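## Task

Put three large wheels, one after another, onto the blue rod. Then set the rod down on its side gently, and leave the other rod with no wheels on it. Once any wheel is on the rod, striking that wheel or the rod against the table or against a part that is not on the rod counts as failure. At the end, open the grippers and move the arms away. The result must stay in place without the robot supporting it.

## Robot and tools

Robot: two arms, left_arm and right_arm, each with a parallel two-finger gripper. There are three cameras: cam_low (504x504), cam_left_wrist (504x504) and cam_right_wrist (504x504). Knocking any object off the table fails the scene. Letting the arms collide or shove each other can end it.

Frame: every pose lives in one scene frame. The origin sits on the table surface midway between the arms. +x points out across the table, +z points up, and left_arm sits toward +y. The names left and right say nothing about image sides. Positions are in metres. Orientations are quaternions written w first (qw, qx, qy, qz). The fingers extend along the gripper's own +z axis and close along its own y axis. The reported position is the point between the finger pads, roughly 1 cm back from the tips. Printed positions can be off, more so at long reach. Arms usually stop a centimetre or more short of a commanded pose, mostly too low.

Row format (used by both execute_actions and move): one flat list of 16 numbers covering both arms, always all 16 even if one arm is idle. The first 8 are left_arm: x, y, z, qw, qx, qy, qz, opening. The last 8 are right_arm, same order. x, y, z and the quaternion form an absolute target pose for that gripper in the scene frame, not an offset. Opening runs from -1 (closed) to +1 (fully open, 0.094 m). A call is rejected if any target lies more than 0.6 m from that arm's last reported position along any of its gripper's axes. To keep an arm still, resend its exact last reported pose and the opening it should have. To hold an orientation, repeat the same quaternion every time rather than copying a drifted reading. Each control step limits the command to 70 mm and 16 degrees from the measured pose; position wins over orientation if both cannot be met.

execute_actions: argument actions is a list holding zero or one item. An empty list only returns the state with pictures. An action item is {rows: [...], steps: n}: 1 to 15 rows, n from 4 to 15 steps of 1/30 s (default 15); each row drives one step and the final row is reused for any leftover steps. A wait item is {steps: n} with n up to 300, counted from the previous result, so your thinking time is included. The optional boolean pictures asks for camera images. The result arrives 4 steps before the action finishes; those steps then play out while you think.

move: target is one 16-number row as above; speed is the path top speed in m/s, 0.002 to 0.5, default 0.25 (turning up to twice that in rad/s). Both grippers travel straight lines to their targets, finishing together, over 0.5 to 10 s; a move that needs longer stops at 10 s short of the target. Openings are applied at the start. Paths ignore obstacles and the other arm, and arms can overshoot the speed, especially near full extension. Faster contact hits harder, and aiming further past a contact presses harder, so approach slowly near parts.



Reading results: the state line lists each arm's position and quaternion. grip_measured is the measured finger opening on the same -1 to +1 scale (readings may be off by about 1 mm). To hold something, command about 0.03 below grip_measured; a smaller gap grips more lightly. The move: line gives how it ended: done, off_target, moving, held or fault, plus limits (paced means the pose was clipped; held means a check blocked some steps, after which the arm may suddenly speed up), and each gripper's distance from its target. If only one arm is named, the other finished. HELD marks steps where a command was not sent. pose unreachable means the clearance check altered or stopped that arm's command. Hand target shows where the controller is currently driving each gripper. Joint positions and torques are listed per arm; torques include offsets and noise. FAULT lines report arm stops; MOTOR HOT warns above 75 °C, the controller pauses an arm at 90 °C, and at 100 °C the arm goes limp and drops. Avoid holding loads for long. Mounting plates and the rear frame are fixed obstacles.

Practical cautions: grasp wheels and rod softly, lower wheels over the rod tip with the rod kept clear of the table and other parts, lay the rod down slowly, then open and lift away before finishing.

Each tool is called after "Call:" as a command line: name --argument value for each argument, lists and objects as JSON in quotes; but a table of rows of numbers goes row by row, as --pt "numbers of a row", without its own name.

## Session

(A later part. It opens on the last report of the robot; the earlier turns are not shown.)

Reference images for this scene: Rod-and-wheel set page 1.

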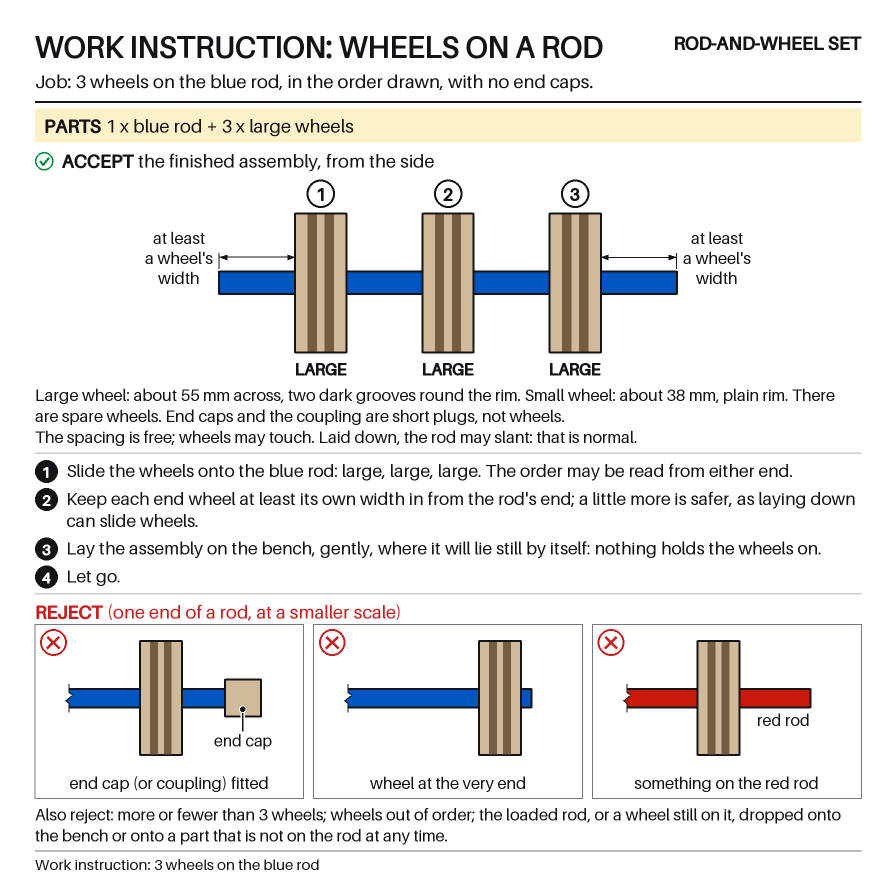

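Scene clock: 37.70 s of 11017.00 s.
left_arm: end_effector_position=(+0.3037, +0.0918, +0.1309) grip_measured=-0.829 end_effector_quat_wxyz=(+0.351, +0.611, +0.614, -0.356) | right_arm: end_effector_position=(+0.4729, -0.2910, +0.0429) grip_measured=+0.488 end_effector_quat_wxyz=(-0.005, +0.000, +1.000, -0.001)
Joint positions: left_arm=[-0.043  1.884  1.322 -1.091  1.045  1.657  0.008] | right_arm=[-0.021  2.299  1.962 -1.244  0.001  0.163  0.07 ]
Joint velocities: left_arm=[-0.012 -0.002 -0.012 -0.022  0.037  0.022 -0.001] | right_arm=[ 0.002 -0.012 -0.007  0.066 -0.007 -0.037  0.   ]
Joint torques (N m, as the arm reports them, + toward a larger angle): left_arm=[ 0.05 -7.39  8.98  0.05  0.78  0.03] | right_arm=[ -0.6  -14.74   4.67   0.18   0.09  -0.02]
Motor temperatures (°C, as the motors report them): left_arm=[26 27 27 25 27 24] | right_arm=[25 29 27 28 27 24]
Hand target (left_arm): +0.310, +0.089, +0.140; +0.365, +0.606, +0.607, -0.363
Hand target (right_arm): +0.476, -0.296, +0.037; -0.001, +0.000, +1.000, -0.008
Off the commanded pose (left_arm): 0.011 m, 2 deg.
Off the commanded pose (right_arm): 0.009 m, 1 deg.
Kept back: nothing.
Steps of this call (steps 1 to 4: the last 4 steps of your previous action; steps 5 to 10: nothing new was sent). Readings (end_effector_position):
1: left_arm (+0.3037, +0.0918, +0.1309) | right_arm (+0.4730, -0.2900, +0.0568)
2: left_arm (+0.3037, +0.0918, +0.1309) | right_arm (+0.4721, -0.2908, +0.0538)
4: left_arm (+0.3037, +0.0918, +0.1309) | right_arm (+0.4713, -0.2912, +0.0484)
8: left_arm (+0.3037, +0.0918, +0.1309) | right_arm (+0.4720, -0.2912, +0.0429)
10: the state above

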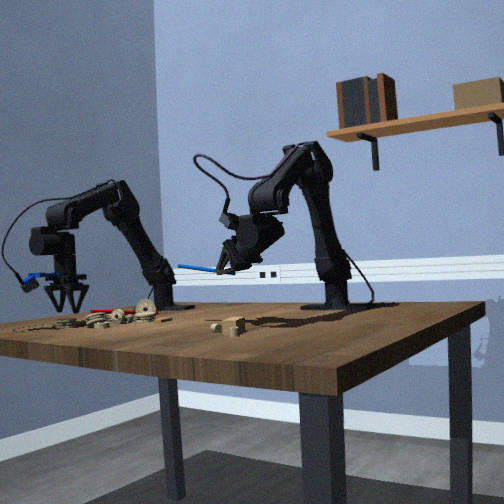

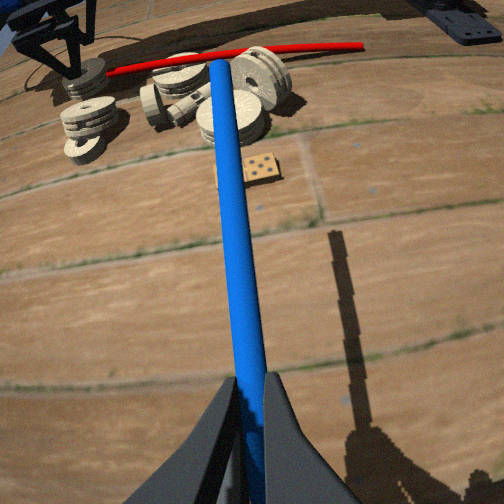

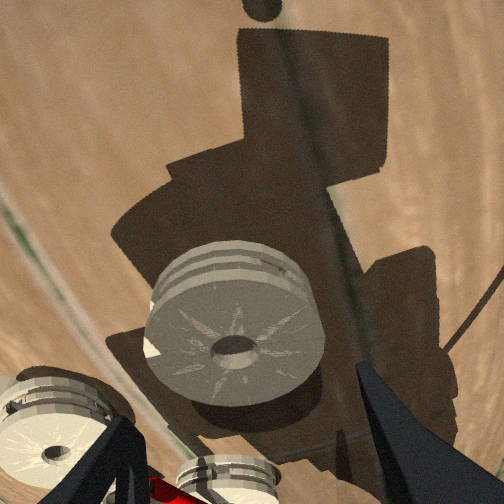

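Call:
execute_actions --actions '[{"rows":[ [0.310,0.089,0.140,0.3642,0.6061,0.6061,-0.3642,-0.868, 0.4775,-0.296,0.035,0.002,0.0,1.0,-0.008,0.49], [0.310,0.089,0.140,0.3642,0.6061,0.6061,-0.3642,-0.868, 0.478,-0.296,0.0325,0.004,0.0,1.0,-0.008,0.49], [0.310,0.089,0.140,0.3642,0.6061,0.6061,-0.3642,-0.868, 0.478,-0.296,0.030,0.004,0.0,1.0,-0.008,0.49], [0.310,0.089,0.140,0.3642,0.6061,0.6061,-0.3642,-0.868, 0.478,-0.296,0.0275,0.004,0.0,1.0,-0.008,0.49], [0.310,0.089,0.140,0.3642,0.6061,0.6061,-0.3642,-0.868, 0.478,-0.296,0.025,0.004,0.0,1.0,-0.008,0.49], [0.310,0.089,0.140,0.3642,0.6061,0.6061,-0.3642,-0.868, 0.478,-0.296,0.0225,0.004,0.0,1.0,-0.008,0.49], [0.310,0.089,0.140,0.3642,0.6061,0.6061,-0.3642,-0.868, 0.478,-0.296,0.020,0.004,0.0,1.0,-0.008,0.49], [0.310,0.089,0.140,0.3642,0.6061,0.6061,-0.3642,-0.868, 0.478,-0.296,0.018,0.004,0.0,1.0,-0.008,0.49], [0.310,0.089,0.140,0.3642,0.6061,0.6061,-0.3642,-0.868, 0.478,-0.296,0.016,0.004,0.0,1.0,-0.008,0.49], [0.310,0.089,0.140,0.3642,0.6061,0.6061,-0.3642,-0.868, 0.478,-0.296,0.014,0.004,0.0,1.0,-0.008,0.49], [0.310,0.089,0.140,0.3642,0.6061,0.6061,-0.3642,-0.868, 0.478,-0.296,0.012,0.004,0.0,1.0,-0.008,0.49], [0.310,0.089,0.140,0.3642,0.6061,0.6061,-0.3642,-0.868, 0.478,-0.296,0.0105,0.004,0.0,1.0,-0.008,0.49], [0.310,0.089,0.140,0.3642,0.6061,0.6061,-0.3642,-0.868, 0.478,-0.296,0.009,0.004,0.0,1.0,-0.008,0.49], [0.310,0.089,0.140,0.3642,0.6061,0.6061,-0.3642,-0.868, 0.478,-0.296,0.008,0.004,0.0,1.0,-0.008,0.49], [0.310,0.089,0.140,0.3642,0.6061,0.6061,-0.3642,-0.868, 0.478,-0.296,0.007,0.004,0.0,1.0,-0.008,0.49] ],"steps":15}]'

Call:
execute_actions --actions '[{"steps":11}]' --pictures true

Scene clock: 38.77 s of 11017.00 s.
left_arm: end_effector_position=(+0.3037, +0.0918, +0.1309) grip_measured=-0.829 end_effector_quat_wxyz=(+0.351, +0.611, +0.614, -0.356) | right_arm: end_effector_position=(+0.4727, -0.2913, +0.0265) grip_measured=+0.488 end_effector_quat_wxyz=(-0.001, +0.000, +1.000, -0.001)
Joint positions: left_arm=[-0.043  1.884  1.322 -1.091  1.045  1.657  0.008] | right_arm=[-0.021  2.299  1.897 -1.171  0.002  0.162  0.07 ]
Joint velocities: left_arm=[-0.007  0.012 -0.017  0.051 -0.051 -0.066  0.   ] | right_arm=[ 0.007 -0.012 -0.164  0.242 -0.081  0.125 -0.   ]
Joint torques (N m, as the arm reports them, + toward a larger angle): left_arm=[ 0.06 -7.38  8.99  0.05  0.78  0.03] | right_arm=[ -0.54 -13.4    4.75   0.22   0.16   0.01]
Motor temperatures (°C, as the motors report them): left_arm=[26 27 27 25 27 24] | right_arm=[25 29 27 28 27 24]
Steps of this call (steps 1 to 21: nothing new was sent; steps 22 to 32: the first 11 steps of this action). Readings (end_effector_position):
22: left_arm (+0.3037, +0.0918, +0.1309) | right_arm (+0.4748, -0.2908, +0.0429)
23: left_arm (+0.3037, +0.0918, +0.1309) | right_arm (+0.4753, -0.2907, +0.0423)
25: left_arm (+0.3037, +0.0918, +0.1309) | right_arm (+0.4760, -0.2907, +0.0399)
29: left_arm (+0.3037, +0.0918, +0.1309) | right_arm (+0.4736, -0.2911, +0.0315)
32: the state above

Scene clock: 39.13 s of 11017.00 s.
left_arm: end_effector_position=(+0.3037, +0.0918, +0.1309) grip_measured=-0.829 end_effector_quat_wxyz=(+0.351, +0.611, +0.614, -0.356) | right_arm: end_effector_position=(+0.4755, -0.2909, +0.0150) grip_measured=+0.488 end_effector_quat_wxyz=(+0.002, +0.000, +1.000, -0.001)
Joint positions: left_arm=[-0.043  1.884  1.322 -1.091  1.045  1.657  0.008] | right_arm=[-0.021  2.313  1.874 -1.127  0.002  0.162  0.07 ]
Joint velocities: left_arm=[-0.017  0.002  0.002 -0.022  0.007  0.037 -0.   ] | right_arm=[-0.007 -0.002 -0.007  0.095  0.037 -0.051 -0.   ]
Joint torques (N m, as the arm reports them, + toward a larger angle): left_arm=[ 0.04 -7.39  8.98  0.04  0.78  0.03] | right_arm=[ -0.46 -14.49   4.77   0.24   0.14  -0.06]
Motor temperatures (°C, as the motors report them): left_arm=[26 27 27 25 27 24] | right_arm=[25 29 27 28 27 24]
Hand target (left_arm): +0.310, +0.089, +0.140; +0.365, +0.606, +0.607, -0.363
Hand target (right_arm): +0.477, -0.296, +0.007; +0.003, -0.000, +1.000, -0.008
Off the commanded pose (left_arm): 0.011 m, 2 deg.
Off the commanded pose (right_arm): 0.010 m, 1 deg.
Kept back: nothing.
Steps of this call (steps 1 to 4: the last 4 steps of your previous action; steps 5 to 11: nothing new was sent). Readings (end_effector_position):
1: left_arm (+0.3037, +0.0918, +0.1309) | right_arm (+0.4729, -0.2913, +0.0253)
2: left_arm (+0.3037, +0.0918, +0.1309) | right_arm (+0.4732, -0.2913, +0.0239)
4: left_arm (+0.3037, +0.0918, +0.1309) | right_arm (+0.4741, -0.2911, +0.0209)
8: left_arm (+0.3037, +0.0918, +0.1309) | right_arm (+0.4749, -0.2910, +0.0159)
11: the state above

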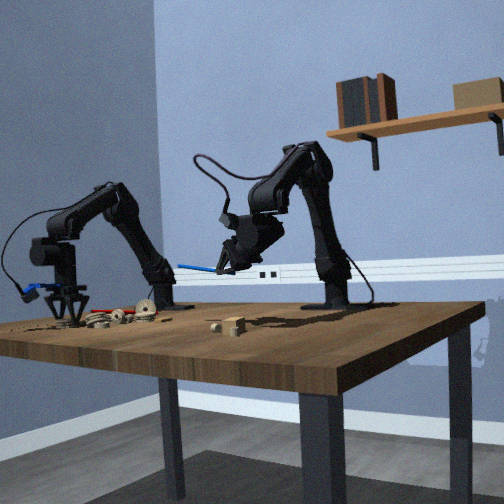

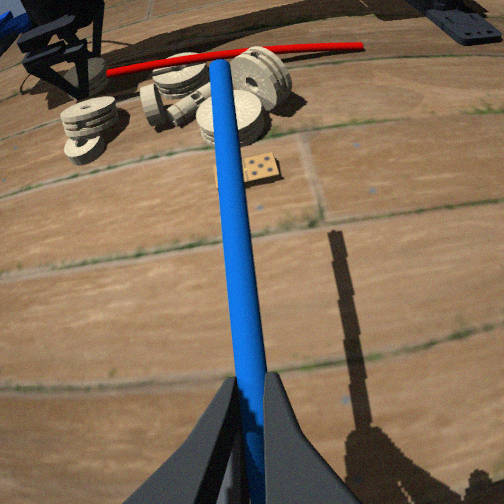

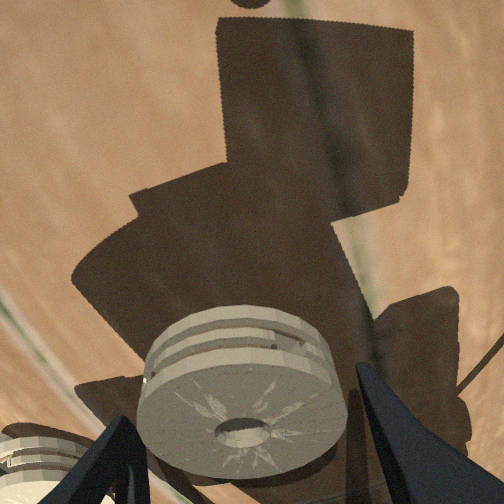

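Call:
execute_actions --actions '[{"rows":[ [0.310,0.089,0.140,0.3642,0.6061,0.6061,-0.3642,-0.868, 0.4765,-0.296,0.006,0.001,0.0,1.0,-0.008,0.44], [0.310,0.089,0.140,0.3642,0.6061,0.6061,-0.3642,-0.868, 0.476,-0.296,0.005,0.0,0.0,1.0,-0.008,0.39], [0.310,0.089,0.140,0.3642,0.6061,0.6061,-0.3642,-0.868, 0.476,-0.296,0.005,0.0,0.0,1.0,-0.008,0.34], [0.310,0.089,0.140,0.3642,0.6061,0.6061,-0.3642,-0.868, 0.476,-0.296,0.005,0.0,0.0,1.0,-0.008,0.30], [0.310,0.089,0.140,0.3642,0.6061,0.6061,-0.3642,-0.868, 0.476,-0.296,0.005,0.0,0.0,1.0,-0.008,0.265], [0.310,0.089,0.140,0.3642,0.6061,0.6061,-0.3642,-0.868, 0.476,-0.296,0.005,0.0,0.0,1.0,-0.008,0.235], [0.310,0.089,0.140,0.3642,0.6061,0.6061,-0.3642,-0.868, 0.476,-0.296,0.005,0.0,0.0,1.0,-0.008,0.21], [0.310,0.089,0.140,0.3642,0.6061,0.6061,-0.3642,-0.868, 0.476,-0.296,0.005,0.0,0.0,1.0,-0.008,0.19], [0.310,0.089,0.140,0.3642,0.6061,0.6061,-0.3642,-0.868, 0.476,-0.296,0.005,0.0,0.0,1.0,-0.008,0.175], [0.310,0.089,0.140,0.3642,0.6061,0.6061,-0.3642,-0.868, 0.476,-0.296,0.005,0.0,0.0,1.0,-0.008,0.16], [0.310,0.089,0.140,0.3642,0.6061,0.6061,-0.3642,-0.868, 0.476,-0.296,0.005,0.0,0.0,1.0,-0.008,0.145], [0.310,0.089,0.140,0.3642,0.6061,0.6061,-0.3642,-0.868, 0.476,-0.296,0.005,0.0,0.0,1.0,-0.008,0.135] ],"steps":15}]'

Call:
execute_actions --actions '[{"steps":5}]' --pictures true

Scene clock: 39.93 s of 11017.00 s.
left_arm: end_effector_position=(+0.3037, +0.0918, +0.1309) grip_measured=-0.829 end_effector_quat_wxyz=(+0.351, +0.611, +0.614, -0.356) | right_arm: end_effector_position=(+0.4768, -0.2908, +0.0150) grip_measured=+0.164 end_effector_quat_wxyz=(+0.005, +0.000, +1.000, -0.000)
Joint positions: left_arm=[-0.043  1.884  1.322 -1.091  1.045  1.657  0.008] | right_arm=[-0.021  2.313  1.874 -1.122  0.003  0.162  0.055]
Joint velocities: left_arm=[ 0.017 -0.002 -0.007  0.007 -0.037  0.022 -0.   ] | right_arm=[-0.012 -0.017  0.012 -0.007  0.022 -0.007 -0.007]
Joint torques (N m, as the arm reports them, + toward a larger angle): left_arm=[ 0.06 -7.38  8.98  0.04  0.79  0.03] | right_arm=[ -0.66 -14.09   4.48   0.2    0.07  -0.01]
Motor temperatures (°C, as the motors report them): left_arm=[26 27 27 25 27 24] | right_arm=[25 29 27 28 27 24]
Steps of this call (steps 1 to 13: nothing new was sent; steps 14 to 24: the first 11 steps of this action). Readings (end_effector_position):
14: left_arm (+0.3037, +0.0918, +0.1309) | right_arm (+0.4768, -0.2907, +0.0150)
15: left_arm (+0.3037, +0.0918, +0.1309) | right_arm (+0.4768, -0.2907, +0.0150)
17: left_arm (+0.3037, +0.0918, +0.1309) | right_arm (+0.4768, -0.2907, +0.0150)
21: left_arm (+0.3037, +0.0918, +0.1309) | right_arm (+0.4768, -0.2908, +0.0150)
24: the state above

Scene clock: 40.10 s of 11017.00 s.
left_arm: end_effector_position=(+0.3037, +0.0918, +0.1309) grip_measured=-0.829 end_effector_quat_wxyz=(+0.351, +0.611, +0.614, -0.356) | right_arm: end_effector_position=(+0.4768, -0.2908, +0.0150) grip_measured=+0.155 end_effector_quat_wxyz=(+0.005, +0.000, +1.000, -0.000)
Joint positions: left_arm=[-0.043  1.884  1.322 -1.091  1.045  1.657  0.008] | right_arm=[-0.021  2.313  1.874 -1.122  0.003  0.162  0.054]
Joint velocities: left_arm=[ 0.002 -0.002 -0.007 -0.037 -0.037 -0.007 -0.   ] | right_arm=[ 0.007 -0.012 -0.007 -0.007  0.037  0.007  0.001]
Joint torques (N m, as the arm reports them, + toward a larger angle): left_arm=[ 0.05 -7.37  8.98  0.04  0.79  0.03] | right_arm=[ -0.41 -14.04   4.46   0.2    0.16  -0.03]
Motor temperatures (°C, as the motors report them): left_arm=[26 27 27 25 27 24] | right_arm=[25 29 27 28 27 24]
Hand target (left_arm): +0.310, +0.089, +0.140; +0.365, +0.606, +0.607, -0.363
Hand target (right_arm): +0.476, -0.296, +0.005; -0.000, +0.000, +1.000, -0.008
Off the commanded pose (left_arm): 0.011 m, 2 deg.
Off the commanded pose (right_arm): 0.011 m, 1 deg.
Kept back: nothing.
Steps of this call (steps 1 to 4: the last 4 steps of your previous action; step 5: nothing new was sent). Readings (end_effector_position):
1: left_arm (+0.3037, +0.0918, +0.1309) | right_arm (+0.4768, -0.2908, +0.0150)
2: left_arm (+0.3037, +0.0918, +0.1309) | right_arm (+0.4768, -0.2908, +0.0150)
4: left_arm (+0.3037, +0.0918, +0.1309) | right_arm (+0.4768, -0.2908, +0.0150)
5: the state above

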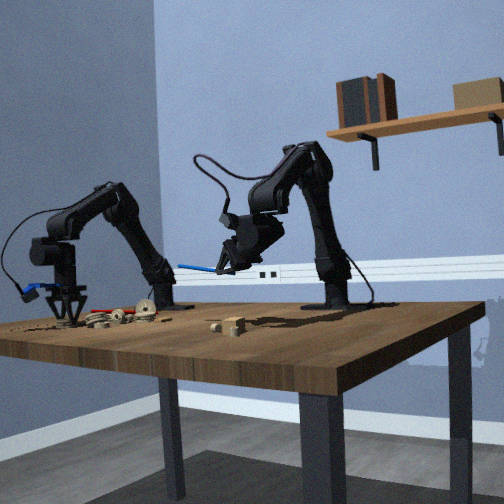

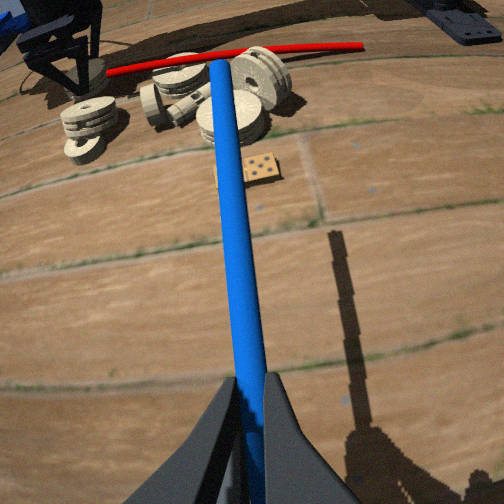

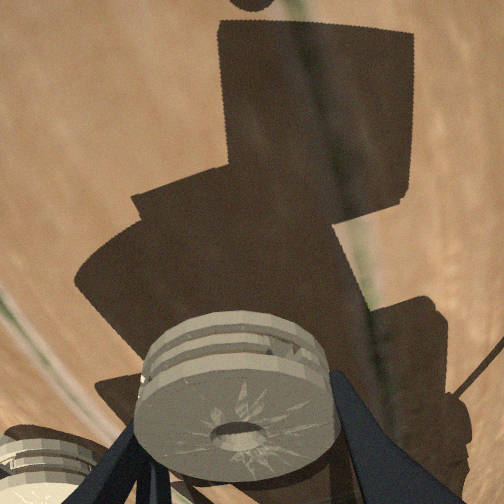

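Call:
execute_actions --actions '[{"rows":[ [0.310,0.089,0.140,0.3642,0.6061,0.6061,-0.3642,-0.868, 0.478,-0.294,0.011,0.006,0.0,1.0,-0.004,0.12], [0.310,0.089,0.140,0.3642,0.6061,0.6061,-0.3642,-0.868, 0.480,-0.292,0.017,0.012,0.0,1.0,0.0,0.12], [0.310,0.089,0.140,0.3642,0.6061,0.6061,-0.3642,-0.868, 0.482,-0.291,0.022,0.018,0.0,1.0,0.0,0.12], [0.310,0.089,0.140,0.3642,0.6061,0.6061,-0.3642,-0.868, 0.484,-0.291,0.027,0.024,0.0,1.0,0.0,0.12], [0.310,0.089,0.140,0.3642,0.6061,0.6061,-0.3642,-0.868, 0.485,-0.291,0.032,0.03,0.0,1.0,0.0,0.12], [0.310,0.089,0.140,0.3642,0.6061,0.6061,-0.3642,-0.868, 0.485,-0.291,0.037,0.033,0.0,1.0,0.0,0.12], [0.310,0.089,0.140,0.3642,0.6061,0.6061,-0.3642,-0.868, 0.484,-0.291,0.043,0.036,0.0,1.0,0.0,0.12], [0.310,0.089,0.140,0.3642,0.6061,0.6061,-0.3642,-0.868, 0.482,-0.291,0.050,0.038,0.0,1.0,0.0,0.12], [0.310,0.089,0.140,0.3642,0.6061,0.6061,-0.3642,-0.868, 0.480,-0.291,0.057,0.04,0.0,1.0,0.0,0.12], [0.310,0.089,0.140,0.3642,0.6061,0.6061,-0.3642,-0.868, 0.477,-0.291,0.065,0.04,0.0,1.0,0.0,0.12], [0.310,0.089,0.140,0.3642,0.6061,0.6061,-0.3642,-0.868, 0.473,-0.290,0.073,0.04,0.0,1.0,0.0,0.12], [0.310,0.089,0.140,0.3642,0.6061,0.6061,-0.3642,-0.868, 0.468,-0.289,0.081,0.04,0.0,1.0,0.0,0.12], [0.310,0.089,0.140,0.3642,0.6061,0.6061,-0.3642,-0.868, 0.462,-0.288,0.089,0.04,0.0,1.0,0.0,0.12], [0.310,0.089,0.140,0.3642,0.6061,0.6061,-0.3642,-0.868, 0.456,-0.287,0.097,0.04,0.0,1.0,0.0,0.12], [0.310,0.089,0.140,0.3642,0.6061,0.6061,-0.3642,-0.868, 0.450,-0.286,0.105,0.04,0.0,1.0,0.0,0.12] ],"steps":15}]'

Call:
move --target '[0.310,0.089,0.140,0.3642,0.6061,0.6061,-0.3642,-0.868, 0.296,-0.092,0.158,0.0046,0.0053,0.753,0.658,0.12]' --speed 0.3

Scene clock: 41.10 s of 11017.00 s.
left_arm: end_effector_position=(+0.3037, +0.0918, +0.1309) grip_measured=-0.829 end_effector_quat_wxyz=(+0.351, +0.611, +0.614, -0.356) | right_arm: end_effector_position=(+0.4775, -0.2906, +0.0365) grip_measured=+0.155 end_effector_quat_wxyz=(+0.022, +0.000, +1.000, +0.002)
Joint positions: left_arm=[-0.043  1.884  1.322 -1.091  1.045  1.657  0.008] | right_arm=[-0.021  2.262  1.874 -1.138  0.003  0.162  0.054]
Joint velocities: left_arm=[-0.012 -0.002 -0.017 -0.066  0.051  0.022 -0.001] | right_arm=[-0.022 -0.51   0.012 -0.286 -0.022 -0.051 -0.001]
Joint torques (N m, as the arm reports them, + toward a larger angle): left_arm=[ 0.06 -7.39  9.    0.04  0.79  0.02] | right_arm=[  0.44 -19.09   6.78  -0.05   0.14   0.09]
Motor temperatures (°C, as the motors report them): left_arm=[26 27 27 25 27 24] | right_arm=[25 29 27 28 27 24]
Steps of this call (steps 1 to 19: nothing new was sent; steps 20 to 30: the first 11 steps of this action). Readings (end_effector_position):
20: left_arm (+0.3037, +0.0918, +0.1309) | right_arm (+0.4768, -0.2908, +0.0150)
21: left_arm (+0.3037, +0.0918, +0.1309) | right_arm (+0.4768, -0.2908, +0.0150)
23: left_arm (+0.3037, +0.0918, +0.1309) | right_arm (+0.4768, -0.2908, +0.0150)
27: left_arm (+0.3037, +0.0918, +0.1309) | right_arm (+0.4777, -0.2906, +0.0197)
30: the state above

Scene clock: 45.30 s of 11017.00 s.
left_arm: end_effector_position=(+0.3037, +0.0918, +0.1309) grip_measured=-0.829 end_effector_quat_wxyz=(+0.351, +0.611, +0.614, -0.356) | right_arm: end_effector_position=(+0.2997, -0.0964, +0.1611) grip_measured=+0.155 end_effector_quat_wxyz=(+0.003, +0.006, +0.758, +0.652)
Joint positions: left_arm=[-0.043  1.884  1.322 -1.091  1.045  1.657  0.008] | right_arm=[ 0.147  1.586  0.627  0.536 -1.198  1.179  0.054]
Joint velocities: left_arm=[-0.002  0.007 -0.012  0.051  0.022 -0.007 -0.001] | right_arm=[ 0.007 -0.007 -0.017  0.051 -0.051  0.022  0.   ]
Joint torques (N m, as the arm reports them, + toward a larger angle): left_arm=[ 0.06 -7.38  8.99  0.04  0.79  0.03] | right_arm=[ 0.77 -8.21  4.49  1.33 -0.19 -0.04]
Motor temperatures (°C, as the motors report them): left_arm=[26 28 27 25 27 24] | right_arm=[25 29 27 28 27 24]
Hand target (left_arm): +0.310, +0.089, +0.140; +0.365, +0.606, +0.607, -0.363
Hand target (right_arm): +0.295, -0.095, +0.161; +0.006, -0.001, +0.757, +0.653
Off your previous action's commanded pose (left_arm): 0.011 m, 2 deg at its last step (step 4 of this call).
Off your previous action's commanded pose (right_arm): 0.038 m, 1 deg at its last step (step 4 of this call).
Off the commanded pose (left_arm): 0.011 m, 2 deg.
Off the commanded pose (right_arm): 0.007 m, 1 deg.
Kept back: nothing.
move: off_target (left_arm)

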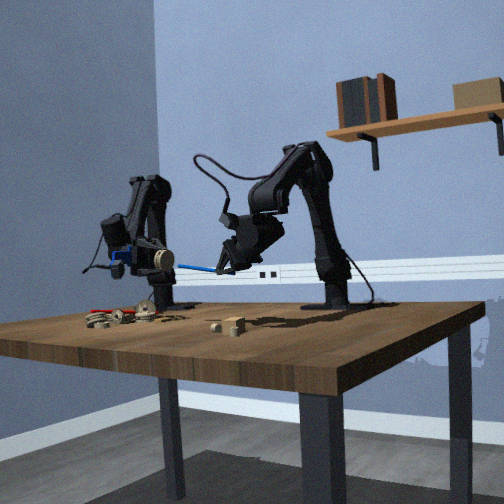

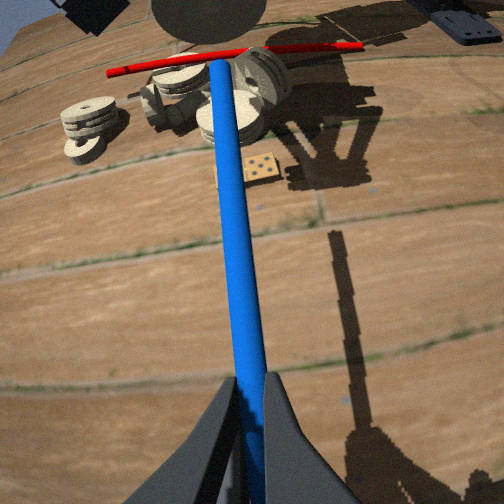

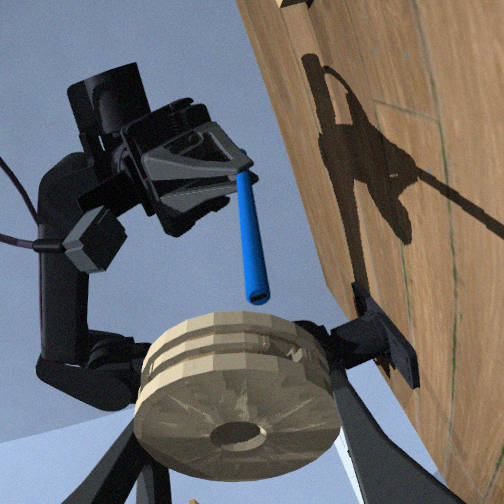

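Call:
execute_actions --actions '[{"rows":[ [0.310,0.089,0.140,0.3642,0.6061,0.6061,-0.3642,-0.868, 0.2965,-0.0895,0.1576,0.0058,0.0042,0.7525,0.6586,0.12], [0.310,0.089,0.140,0.3642,0.6061,0.6061,-0.3642,-0.868, 0.297,-0.087,0.1573,0.007,0.0032,0.752,0.6591,0.12], [0.310,0.089,0.140,0.3642,0.6061,0.6061,-0.3642,-0.868, 0.2975,-0.0845,0.1569,0.0082,0.0021,0.7515,0.6597,0.12], [0.310,0.089,0.140,0.3642,0.6061,0.6061,-0.3642,-0.868, 0.298,-0.082,0.1566,0.0094,0.0011,0.751,0.6603,0.12], [0.310,0.089,0.140,0.3642,0.6061,0.6061,-0.3642,-0.868, 0.2985,-0.0795,0.1562,0.0106,0.0,0.7505,0.6608,0.12], [0.310,0.089,0.140,0.3642,0.6061,0.6061,-0.3642,-0.868, 0.299,-0.077,0.1559,0.0118,-0.001,0.75,0.6614,0.12], [0.310,0.089,0.140,0.3642,0.6061,0.6061,-0.3642,-0.868, 0.2995,-0.0745,0.1555,0.013,-0.0021,0.7496,0.662,0.12], [0.310,0.089,0.140,0.3642,0.6061,0.6061,-0.3642,-0.868, 0.300,-0.072,0.1552,0.0142,-0.0031,0.7491,0.6626,0.12], [0.310,0.089,0.140,0.3642,0.6061,0.6061,-0.3642,-0.868, 0.3005,-0.0695,0.1548,0.0154,-0.0042,0.7486,0.6631,0.12], [0.310,0.089,0.140,0.3642,0.6061,0.6061,-0.3642,-0.868, 0.301,-0.067,0.1545,0.0166,-0.0052,0.7481,0.6637,0.12], [0.310,0.089,0.140,0.3642,0.6061,0.6061,-0.3642,-0.868, 0.3014,-0.0645,0.1541,0.0178,-0.0063,0.7476,0.6643,0.12], [0.310,0.089,0.140,0.3642,0.6061,0.6061,-0.3642,-0.868, 0.3018,-0.062,0.1538,0.019,-0.0073,0.7471,0.6648,0.12], [0.310,0.089,0.140,0.3642,0.6061,0.6061,-0.3642,-0.868, 0.3022,-0.060,0.1535,0.0202,-0.0084,0.7466,0.6654,0.12], [0.310,0.089,0.140,0.3642,0.6061,0.6061,-0.3642,-0.868, 0.3022,-0.059,0.1534,0.0202,-0.0084,0.7466,0.6654,0.12], [0.310,0.089,0.140,0.3642,0.6061,0.6061,-0.3642,-0.868, 0.3022,-0.058,0.1533,0.0202,-0.0084,0.7466,0.6654,0.12] ],"steps":15}]'

Call:
execute_actions --actions '[{"steps":11}]' --pictures true

Call:
zoom_image --camera "cam_left_wrist" --region '[140, 0, 290, 150]'

Scene clock: 46.50 s of 11017.00 s.
left_arm: end_effector_position=(+0.3037, +0.0918, +0.1309) grip_measured=-0.829 end_effector_quat_wxyz=(+0.351, +0.611, +0.614, -0.356) | right_arm: end_effector_position=(+0.2965, -0.0727, +0.1526) grip_measured=+0.155 end_effector_quat_wxyz=(+0.000, -0.001, +0.755, +0.656)
Joint positions: left_arm=[-0.043  1.884  1.322 -1.091  1.045  1.657  0.008] | right_arm=[ 0.226  1.66   0.622  0.696 -1.141  1.256  0.054]
Joint velocities: left_arm=[-0.007  0.002  0.007 -0.022  0.051 -0.022  0.   ] | right_arm=[ 0.203  0.237 -0.002  0.418  0.227  0.227 -0.   ]
Joint torques (N m, as the arm reports them, + toward a larger angle): left_arm=[ 0.05 -7.38  8.98  0.04  0.79  0.03] | right_arm=[ 0.83 -6.75  5.4   1.43 -0.16  0.04]
Motor temperatures (°C, as the motors report them): left_arm=[26 28 27 25 27 24] | right_arm=[25 29 27 28 27 24]
Steps of this call (steps 1 to 25: nothing new was sent; steps 26 to 36: the first 11 steps of this action). Readings (end_effector_position):
26: left_arm (+0.3037, +0.0918, +0.1309) | right_arm (+0.3000, -0.0958, +0.1618)
27: left_arm (+0.3037, +0.0918, +0.1309) | right_arm (+0.2999, -0.0945, +0.1621)
29: left_arm (+0.3037, +0.0918, +0.1309) | right_arm (+0.2987, -0.0899, +0.1615)
33: left_arm (+0.3037, +0.0918, +0.1309) | right_arm (+0.2967, -0.0795, +0.1570)
36: the state above

Scene clock: 46.87 s of 11017.00 s.
left_arm: end_effector_position=(+0.3037, +0.0918, +0.1309) grip_measured=-0.829 end_effector_quat_wxyz=(+0.351, +0.611, +0.614, -0.356) | right_arm: end_effector_position=(+0.2986, -0.0622, +0.1496) grip_measured=+0.155 end_effector_quat_wxyz=(+0.009, -0.002, +0.752, +0.659)
Joint positions: left_arm=[-0.043  1.884  1.322 -1.091  1.045  1.657  0.008] | right_arm=[ 0.259  1.698  0.622  0.783 -1.1    1.292  0.054]
Joint velocities: left_arm=[-0.007 -0.012 -0.022 -0.051 -0.022 -0.007 -0.001] | right_arm=[-0.022 -0.002 -0.012  0.066  0.022  0.007 -0.   ]
Joint torques (N m, as the arm reports them, + toward a larger angle): left_arm=[ 0.06 -7.39  8.99  0.05  0.79  0.03] | right_arm=[ 0.72 -7.12  5.87  1.45 -0.07 -0.01]
Motor temperatures (°C, as the motors report them): left_arm=[26 28 27 25 27 24] | right_arm=[25 29 27 29 27 24]
Hand target (left_arm): +0.310, +0.089, +0.140; +0.365, +0.606, +0.607, -0.363
Hand target (right_arm): +0.301, -0.059, +0.153; +0.020, -0.009, +0.749, +0.662
Off the commanded pose (left_arm): 0.011 m, 2 deg.
Off the commanded pose (right_arm): 0.007 m, 2 deg.
Kept back: nothing.
Steps of this call (steps 1 to 4: the last 4 steps of your previous action; steps 5 to 11: nothing new was sent). Readings (end_effector_position):
1: left_arm (+0.3037, +0.0918, +0.1309) | right_arm (+0.2964, -0.0705, +0.1513)
2: left_arm (+0.3037, +0.0918, +0.1309) | right_arm (+0.2962, -0.0683, +0.1501)
4: left_arm (+0.3037, +0.0918, +0.1309) | right_arm (+0.2961, -0.0648, +0.1480)
8: left_arm (+0.3037, +0.0918, +0.1309) | right_arm (+0.2973, -0.0624, +0.1481)
11: the state above

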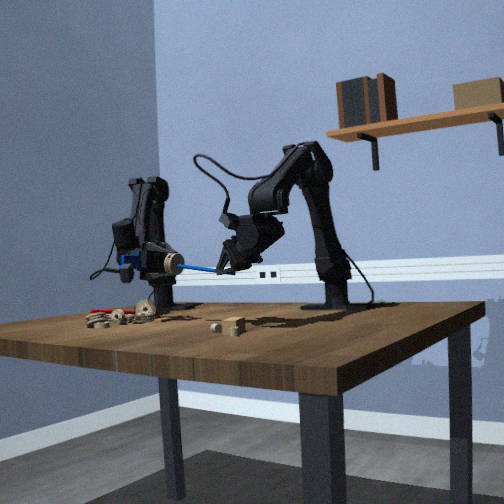

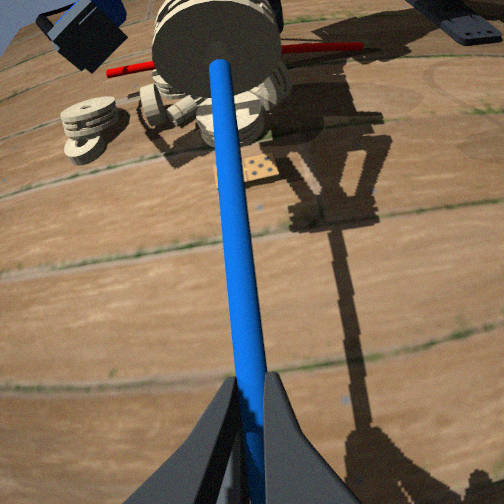

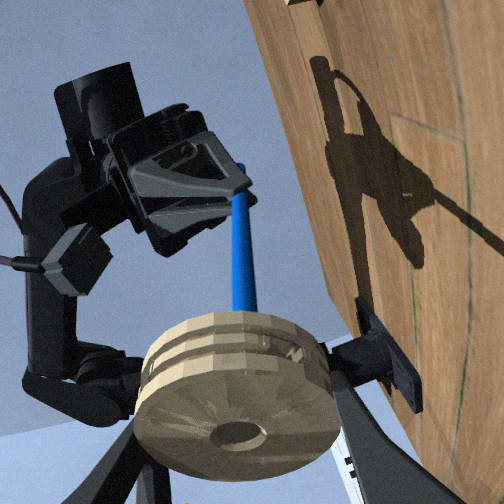

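Region (140, 0, 290, 150) of cam_left_wrist's 504x504 image, scaled by 3.360, with more detail than that image has.

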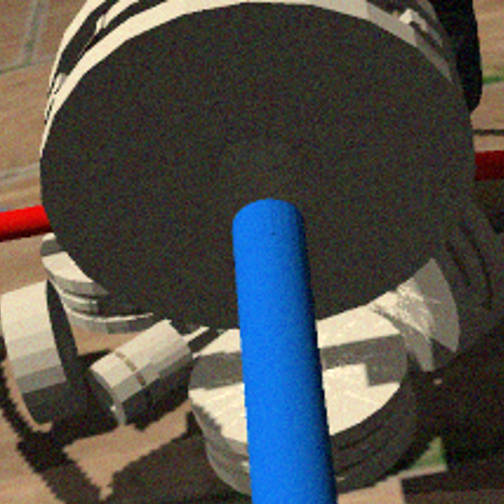

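Call:
execute_actions --actions '[{"rows":[ [0.310,0.089,0.140,0.3642,0.6061,0.6061,-0.3642,-0.868, 0.3022,-0.0575,0.1525,0.0202,-0.0084,0.7466,0.6654,0.12], [0.310,0.089,0.140,0.3642,0.6061,0.6061,-0.3642,-0.868, 0.3022,-0.057,0.1518,0.0202,-0.0084,0.7466,0.6654,0.12], [0.310,0.089,0.140,0.3642,0.6061,0.6061,-0.3642,-0.868, 0.3022,-0.056,0.1514,0.0202,-0.0084,0.7466,0.6654,0.12], [0.310,0.089,0.140,0.3642,0.6061,0.6061,-0.3642,-0.868, 0.3022,-0.055,0.1512,0.0202,-0.0084,0.7466,0.6654,0.12], [0.310,0.089,0.140,0.3642,0.6061,0.6061,-0.3642,-0.868, 0.3022,-0.054,0.1511,0.0202,-0.0084,0.7466,0.6654,0.12], [0.310,0.089,0.140,0.3642,0.6061,0.6061,-0.3642,-0.868, 0.3022,-0.053,0.151,0.0202,-0.0084,0.7466,0.6654,0.12], [0.310,0.089,0.140,0.3642,0.6061,0.6061,-0.3642,-0.868, 0.3022,-0.052,0.1509,0.0202,-0.0084,0.7466,0.6654,0.12], [0.310,0.089,0.140,0.3642,0.6061,0.6061,-0.3642,-0.868, 0.3022,-0.051,0.1508,0.0202,-0.0084,0.7466,0.6654,0.12] ],"steps":14}]' --pictures true

Call:
zoom_image --camera "cam_left_wrist" --region '[140, 0, 290, 150]'

Scene clock: 47.67 s of 11017.00 s.
left_arm: end_effector_position=(+0.3037, +0.0918, +0.1309) grip_measured=-0.829 end_effector_quat_wxyz=(+0.351, +0.611, +0.614, -0.356) | right_arm: end_effector_position=(+0.2984, -0.0561, +0.1465) grip_measured=+0.155 end_effector_quat_wxyz=(+0.009, -0.000, +0.751, +0.661)
Joint positions: left_arm=[-0.043  1.884  1.322 -1.091  1.045  1.657  0.008] | right_arm=[ 0.278  1.723  0.622  0.827 -1.081  1.314  0.054]
Joint velocities: left_arm=[ 0.002 -0.012 -0.012 -0.037  0.081 -0.007  0.   ] | right_arm=[ 0.056  0.027  0.002 -0.022  0.037  0.11  -0.001]
Joint torques (N m, as the arm reports them, + toward a larger angle): left_arm=[ 0.02 -7.39  8.99  0.05  0.8   0.03] | right_arm=[ 0.49 -7.19  5.99  1.48 -0.06 -0.02]
Motor temperatures (°C, as the motors report them): left_arm=[26 28 27 25 27 24] | right_arm=[25 29 27 29 27 24]
Steps of this call (steps 1 to 14: nothing new was sent; steps 15 to 24: the first 10 steps of this action). Readings (end_effector_position):
15: left_arm (+0.3037, +0.0918, +0.1309) | right_arm (+0.2998, -0.0620, +0.1510)
16: left_arm (+0.3037, +0.0918, +0.1309) | right_arm (+0.3002, -0.0619, +0.1510)
18: left_arm (+0.3037, +0.0918, +0.1309) | right_arm (+0.3007, -0.0611, +0.1503)
22: left_arm (+0.3037, +0.0918, +0.1309) | right_arm (+0.2993, -0.0576, +0.1473)
24: the state above

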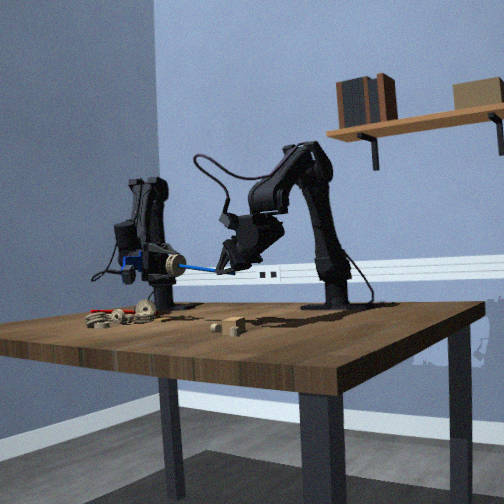

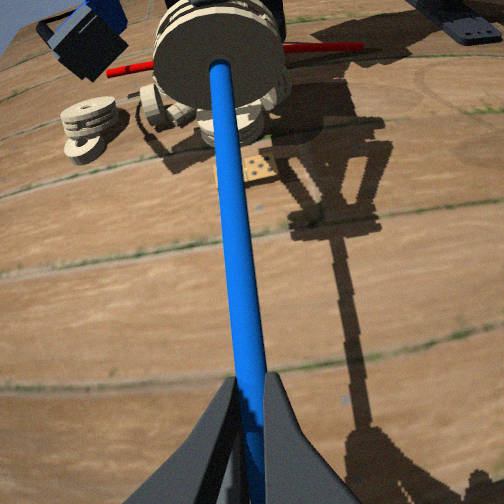

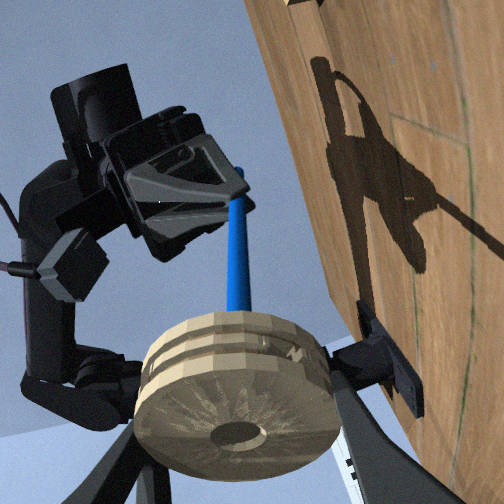

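Region (140, 0, 290, 150) of cam_left_wrist's 504x504 image, scaled by 3.360, with more detail than that image has.

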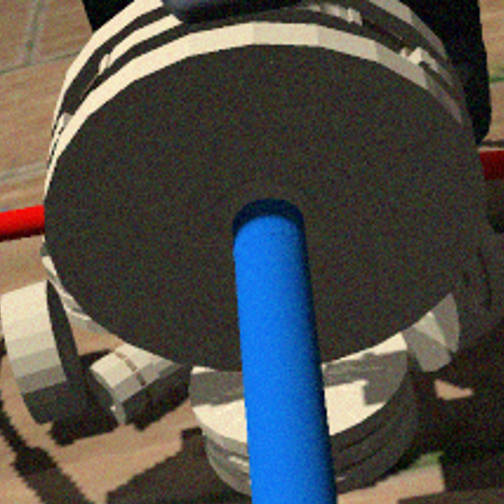

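Call:
execute_actions --actions '[{"rows":[ [0.310,0.089,0.140,0.3642,0.6061,0.6061,-0.3642,-0.868, 0.302,-0.0505,0.150,0.0202,-0.0084,0.7466,0.6654,0.12], [0.310,0.089,0.140,0.3642,0.6061,0.6061,-0.3642,-0.868, 0.302,-0.050,0.1495,0.0202,-0.0084,0.7466,0.6654,0.12], [0.310,0.089,0.140,0.3642,0.6061,0.6061,-0.3642,-0.868, 0.302,-0.049,0.1495,0.0202,-0.0084,0.7466,0.6654,0.12], [0.310,0.089,0.140,0.3642,0.6061,0.6061,-0.3642,-0.868, 0.302,-0.048,0.1495,0.0202,-0.0084,0.7466,0.6654,0.12], [0.310,0.089,0.140,0.3642,0.6061,0.6061,-0.3642,-0.868, 0.3021,-0.047,0.1495,0.0202,-0.0084,0.7466,0.6654,0.12], [0.310,0.089,0.140,0.3642,0.6061,0.6061,-0.3642,-0.868, 0.3022,-0.046,0.1495,0.0202,-0.0084,0.7466,0.6654,0.12], [0.310,0.089,0.140,0.3642,0.6061,0.6061,-0.3642,-0.868, 0.3023,-0.045,0.1495,0.0202,-0.0084,0.7466,0.6654,0.12], [0.310,0.089,0.140,0.3642,0.6061,0.6061,-0.3642,-0.868, 0.3024,-0.044,0.1495,0.0202,-0.0084,0.7466,0.6654,0.12], [0.310,0.089,0.140,0.3642,0.6061,0.6061,-0.3642,-0.868, 0.3025,-0.043,0.1495,0.0202,-0.0084,0.7466,0.6654,0.12], [0.310,0.089,0.140,0.3642,0.6061,0.6061,-0.3642,-0.868, 0.3026,-0.042,0.1495,0.0202,-0.0084,0.7466,0.6654,0.12], [0.310,0.089,0.140,0.3642,0.6061,0.6061,-0.3642,-0.868, 0.3027,-0.041,0.1495,0.0202,-0.0084,0.7466,0.6654,0.12], [0.310,0.089,0.140,0.3642,0.6061,0.6061,-0.3642,-0.868, 0.3028,-0.040,0.1495,0.0202,-0.0084,0.7466,0.6654,0.12], [0.310,0.089,0.140,0.3642,0.6061,0.6061,-0.3642,-0.868, 0.3029,-0.039,0.1495,0.0202,-0.0084,0.7466,0.6654,0.12], [0.310,0.089,0.140,0.3642,0.6061,0.6061,-0.3642,-0.868, 0.303,-0.038,0.1495,0.0202,-0.0084,0.7466,0.6654,0.12], [0.310,0.089,0.140,0.3642,0.6061,0.6061,-0.3642,-0.868, 0.303,-0.037,0.1495,0.0202,-0.0084,0.7466,0.6654,0.12] ],"steps":15}]'

Scene clock: 48.60 s of 11017.00 s.
left_arm: end_effector_position=(+0.3035, +0.0914, +0.1316) grip_measured=-0.829 end_effector_quat_wxyz=(+0.352, +0.610, +0.613, -0.357) | right_arm: end_effector_position=(+0.2969, -0.0494, +0.1428) grip_measured=+0.155 end_effector_quat_wxyz=(+0.008, +0.002, +0.751, +0.660)
Joint positions: left_arm=[-0.043  1.884  1.322 -1.092  1.049  1.657  0.008] | right_arm=[ 0.301  1.742  0.622  0.854 -1.056  1.328  0.054]
Joint velocities: left_arm=[-0.027 -0.017 -0.017 -0.066 -0.022  0.11   0.   ] | right_arm=[ 0.066  0.022 -0.012  0.139  0.095  0.037 -0.001]
Joint torques (N m, as the arm reports them, + toward a larger angle): left_arm=[ 0.06 -7.47  9.01  0.08  0.75  0.02] | right_arm=[ 1.08 -7.17  7.21  1.45 -0.14 -0.01]
Motor temperatures (°C, as the motors report them): left_arm=[26 28 27 25 27 24] | right_arm=[25 29 27 29 27 24]
Off your previous action's commanded pose (left_arm): 0.011 m, 2 deg at its last step (step 4 of this call).
Off your previous action's commanded pose (right_arm): 0.007 m, 2 deg at its last step (step 4 of this call).
Steps of this call (steps 1 to 4: the last 4 steps of your previous action; steps 5 to 17: nothing new was sent; steps 18 to 28: the first 11 steps of this action). Readings (end_effector_position):
18: left_arm (+0.3038, +0.0915, +0.1314) | right_arm (+0.2990, -0.0555, +0.1471)
19: left_arm (+0.3038, +0.0915, +0.1314) | right_arm (+0.2991, -0.0555, +0.1473)
21: left_arm (+0.3038, +0.0914, +0.1316) | right_arm (+0.2990, -0.0550, +0.1472)
25: left_arm (+0.3038, +0.0914, +0.1316) | right_arm (+0.2975, -0.0516, +0.1443)
28: the state above

Call:
execute_actions --actions '[{"rows":[ [0.310,0.089,0.140,0.3642,0.6061,0.6061,-0.3642,-0.868, 0.3031,-0.036,0.150,0.0202,-0.0084,0.7466,0.6654,0.12], [0.310,0.089,0.140,0.3642,0.6061,0.6061,-0.3642,-0.868, 0.3032,-0.0348,0.1502,0.0202,-0.0084,0.7466,0.6654,0.12], [0.310,0.089,0.140,0.3642,0.6061,0.6061,-0.3642,-0.868, 0.3033,-0.0334,0.1502,0.0202,-0.0084,0.7466,0.6654,0.12], [0.310,0.089,0.140,0.3642,0.6061,0.6061,-0.3642,-0.868, 0.3033,-0.0319,0.150,0.0202,-0.0084,0.7466,0.6654,0.12], [0.310,0.089,0.140,0.3642,0.6061,0.6061,-0.3642,-0.868, 0.3034,-0.0304,0.1499,0.0202,-0.0084,0.7466,0.6654,0.12], [0.310,0.089,0.140,0.3642,0.6061,0.6061,-0.3642,-0.868, 0.3034,-0.0289,0.1497,0.0202,-0.0084,0.7466,0.6654,0.12], [0.310,0.089,0.140,0.3642,0.6061,0.6061,-0.3642,-0.868, 0.3035,-0.0274,0.1495,0.0202,-0.0084,0.7466,0.6654,0.12], [0.310,0.089,0.140,0.3642,0.6061,0.6061,-0.3642,-0.868, 0.3035,-0.0259,0.1494,0.0202,-0.0084,0.7466,0.6654,0.12], [0.310,0.089,0.140,0.3642,0.6061,0.6061,-0.3642,-0.868, 0.3035,-0.0244,0.1492,0.0202,-0.0084,0.7466,0.6654,0.12], [0.310,0.089,0.140,0.3642,0.6061,0.6061,-0.3642,-0.868, 0.3035,-0.0229,0.149,0.0202,-0.0084,0.7466,0.6654,0.12], [0.310,0.089,0.140,0.3642,0.6061,0.6061,-0.3642,-0.868, 0.3035,-0.0214,0.1489,0.0202,-0.0084,0.7466,0.6654,0.12], [0.310,0.089,0.140,0.3642,0.6061,0.6061,-0.3642,-0.868, 0.3035,-0.0199,0.1487,0.0202,-0.0084,0.7466,0.6654,0.12], [0.310,0.089,0.140,0.3642,0.6061,0.6061,-0.3642,-0.868, 0.3035,-0.0184,0.1485,0.0202,-0.0084,0.7466,0.6654,0.12], [0.310,0.089,0.140,0.3642,0.6061,0.6061,-0.3642,-0.868, 0.3035,-0.0169,0.1484,0.0202,-0.0084,0.7466,0.6654,0.12], [0.310,0.089,0.140,0.3642,0.6061,0.6061,-0.3642,-0.868, 0.3035,-0.0154,0.1482,0.0202,-0.0084,0.7466,0.6654,0.12] ],"steps":15}]'

Call:
execute_actions --actions '[{"rows":[ [0.310,0.089,0.140,0.3642,0.6061,0.6061,-0.3642,-0.868, 0.3035,-0.0137,0.148,0.0202,-0.0084,0.7466,0.6654,0.12], [0.310,0.089,0.140,0.3642,0.6061,0.6061,-0.3642,-0.868, 0.3035,-0.012,0.1478,0.0202,-0.0084,0.7466,0.6654,0.12], [0.310,0.089,0.140,0.3642,0.6061,0.6061,-0.3642,-0.868, 0.3035,-0.0103,0.1476,0.0202,-0.0084,0.7466,0.6654,0.12], [0.310,0.089,0.140,0.3642,0.6061,0.6061,-0.3642,-0.868, 0.3035,-0.0086,0.1474,0.0202,-0.0084,0.7466,0.6654,0.12], [0.310,0.089,0.140,0.3642,0.6061,0.6061,-0.3642,-0.868, 0.3035,-0.0069,0.1472,0.0202,-0.0084,0.7466,0.6654,0.12], [0.310,0.089,0.140,0.3642,0.6061,0.6061,-0.3642,-0.868, 0.3035,-0.0052,0.147,0.0202,-0.0084,0.7466,0.6654,0.12], [0.310,0.089,0.140,0.3642,0.6061,0.6061,-0.3642,-0.868, 0.3035,-0.0035,0.1468,0.0202,-0.0084,0.7466,0.6654,0.12], [0.310,0.089,0.140,0.3642,0.6061,0.6061,-0.3642,-0.868, 0.3035,-0.0018,0.1466,0.0202,-0.0084,0.7466,0.6654,0.12], [0.310,0.089,0.140,0.3642,0.6061,0.6061,-0.3642,-0.868, 0.3035,-0.0001,0.1464,0.0202,-0.0084,0.7466,0.6654,0.12], [0.310,0.089,0.140,0.3642,0.6061,0.6061,-0.3642,-0.868, 0.3035,0.0016,0.1461,0.0202,-0.0084,0.7466,0.6654,0.12], [0.310,0.089,0.140,0.3642,0.6061,0.6061,-0.3642,-0.868, 0.3035,0.0033,0.1458,0.0202,-0.0084,0.7466,0.6654,0.12], [0.310,0.089,0.140,0.3642,0.6061,0.6061,-0.3642,-0.868, 0.3035,0.0048,0.1455,0.0202,-0.0084,0.7466,0.6654,0.12], [0.310,0.089,0.140,0.3642,0.6061,0.6061,-0.3642,-0.868, 0.3035,0.0061,0.1452,0.0202,-0.0084,0.7466,0.6654,0.12], [0.310,0.089,0.140,0.3642,0.6061,0.6061,-0.3642,-0.868, 0.3035,0.0072,0.1449,0.0202,-0.0084,0.7466,0.6654,0.12], [0.310,0.089,0.140,0.3642,0.6061,0.6061,-0.3642,-0.868, 0.3035,0.008,0.1447,0.0202,-0.0084,0.7466,0.6654,0.12] ],"steps":15}]' --pictures true

Scene clock: 49.83 s of 11017.00 s.
left_arm: end_effector_position=(+0.3034, +0.0914, +0.1315) grip_measured=-0.829 end_effector_quat_wxyz=(+0.352, +0.610, +0.613, -0.357) | right_arm: end_effector_position=(+0.2973, -0.0306, +0.1425) grip_measured=+0.155 end_effector_quat_wxyz=(+0.007, -0.000, +0.752, +0.659)
Joint positions: left_arm=[-0.043  1.884  1.322 -1.093  1.049  1.657  0.008] | right_arm=[ 0.354  1.779  0.662  0.869 -1.01   1.349  0.054]
Joint velocities: left_arm=[-0.012  0.002 -0.007 -0.11   0.037  0.007  0.001] | right_arm=[ 0.105  0.1    0.105 -0.007  0.095 -0.051 -0.   ]
Joint torques (N m, as the arm reports them, + toward a larger angle): left_arm=[ 0.06 -7.37  9.02  0.06  0.75  0.03] | right_arm=[ 0.67 -7.84  6.95  1.51 -0.06  0.01]
Motor temperatures (°C, as the motors report them): left_arm=[26 28 27 25 27 24] | right_arm=[25 29 27 29 27 24]
Off your previous action's commanded pose (left_arm): 0.011 m, 2 deg at its last step (step 4 of this call).
Off your previous action's commanded pose (right_arm): 0.012 m, 2 deg at its last step (step 4 of this call).
Steps of this call (steps 1 to 4: the last 4 steps of your previous action; steps 5 to 26: nothing new was sent; steps 27 to 37: the first 11 steps of this action). Readings (end_effector_position):
27: left_arm (+0.3034, +0.0914, +0.1315) | right_arm (+0.2980, -0.0432, +0.1432)
28: left_arm (+0.3034, +0.0914, +0.1315) | right_arm (+0.2981, -0.0431, +0.1432)
30: left_arm (+0.3034, +0.0914, +0.1315) | right_arm (+0.2976, -0.0419, +0.1431)
34: left_arm (+0.3034, +0.0914, +0.1315) | right_arm (+0.2977, -0.0354, +0.1433)
37: the state above

Scene clock: 50.33 s of 11017.00 s.
left_arm: end_effector_position=(+0.3034, +0.0914, +0.1315) grip_measured=-0.829 end_effector_quat_wxyz=(+0.352, +0.610, +0.613, -0.357) | right_arm: end_effector_position=(+0.2971, -0.0069, +0.1391) grip_measured=+0.155 end_effector_quat_wxyz=(+0.006, -0.001, +0.753, +0.658)
Joint positions: left_arm=[-0.043  1.884  1.322 -1.093  1.049  1.657  0.008] | right_arm=[ 0.418  1.833  0.711  0.891 -0.95   1.371  0.054]
Joint velocities: left_arm=[-0.002 -0.002 -0.017 -0.022  0.007  0.007 -0.   ] | right_arm=[ 0.125  0.115  0.105  0.007  0.066  0.051 -0.001]
Joint torques (N m, as the arm reports them, + toward a larger angle): left_arm=[ 0.05 -7.37  8.98  0.06  0.76  0.03] | right_arm=[ 0.7  -8.38  6.67  1.52  0.   -0.02]
Motor temperatures (°C, as the motors report them): left_arm=[26 28 27 25 27 24] | right_arm=[25 29 27 29 27 24]
Off your previous action's commanded pose (left_arm): 0.011 m, 2 deg at its last step (step 4 of this call).
Off your previous action's commanded pose (right_arm): 0.013 m, 2 deg at its last step (step 4 of this call).
Steps of this call (steps 1 to 4: the last 4 steps of your previous action; steps 5 to 15: the first 11 steps of this action). Readings (end_effector_position):
5: left_arm (+0.3034, +0.0914, +0.1315) | right_arm (+0.2970, -0.0235, +0.1408)
6: left_arm (+0.3034, +0.0914, +0.1315) | right_arm (+0.2970, -0.0219, +0.1407)
8: left_arm (+0.3034, +0.0914, +0.1315) | right_arm (+0.2971, -0.0187, +0.1403)
12: left_arm (+0.3034, +0.0914, +0.1315) | right_arm (+0.2971, -0.0120, +0.1397)
15: the state above

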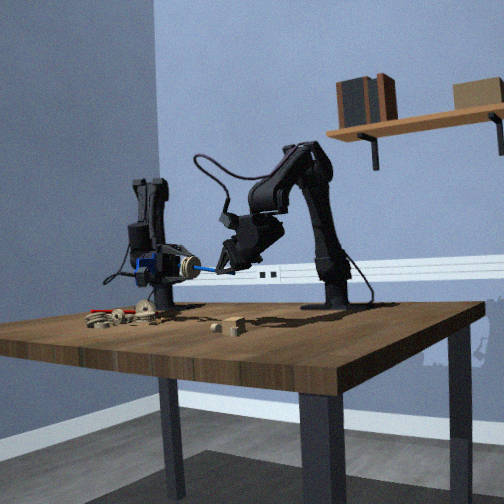

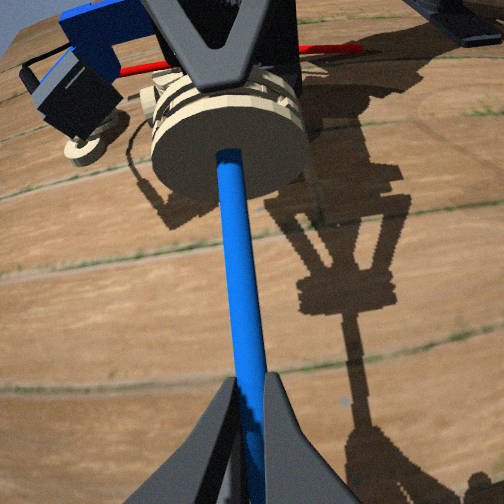

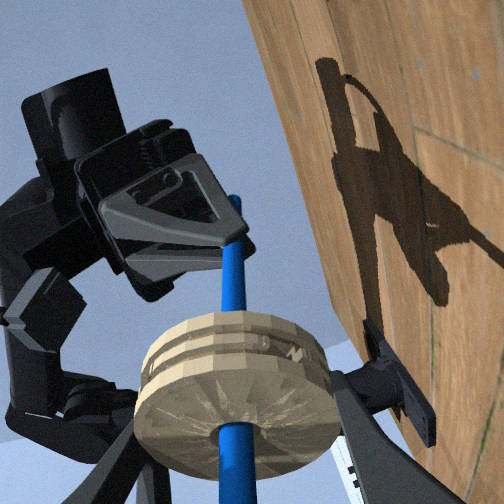

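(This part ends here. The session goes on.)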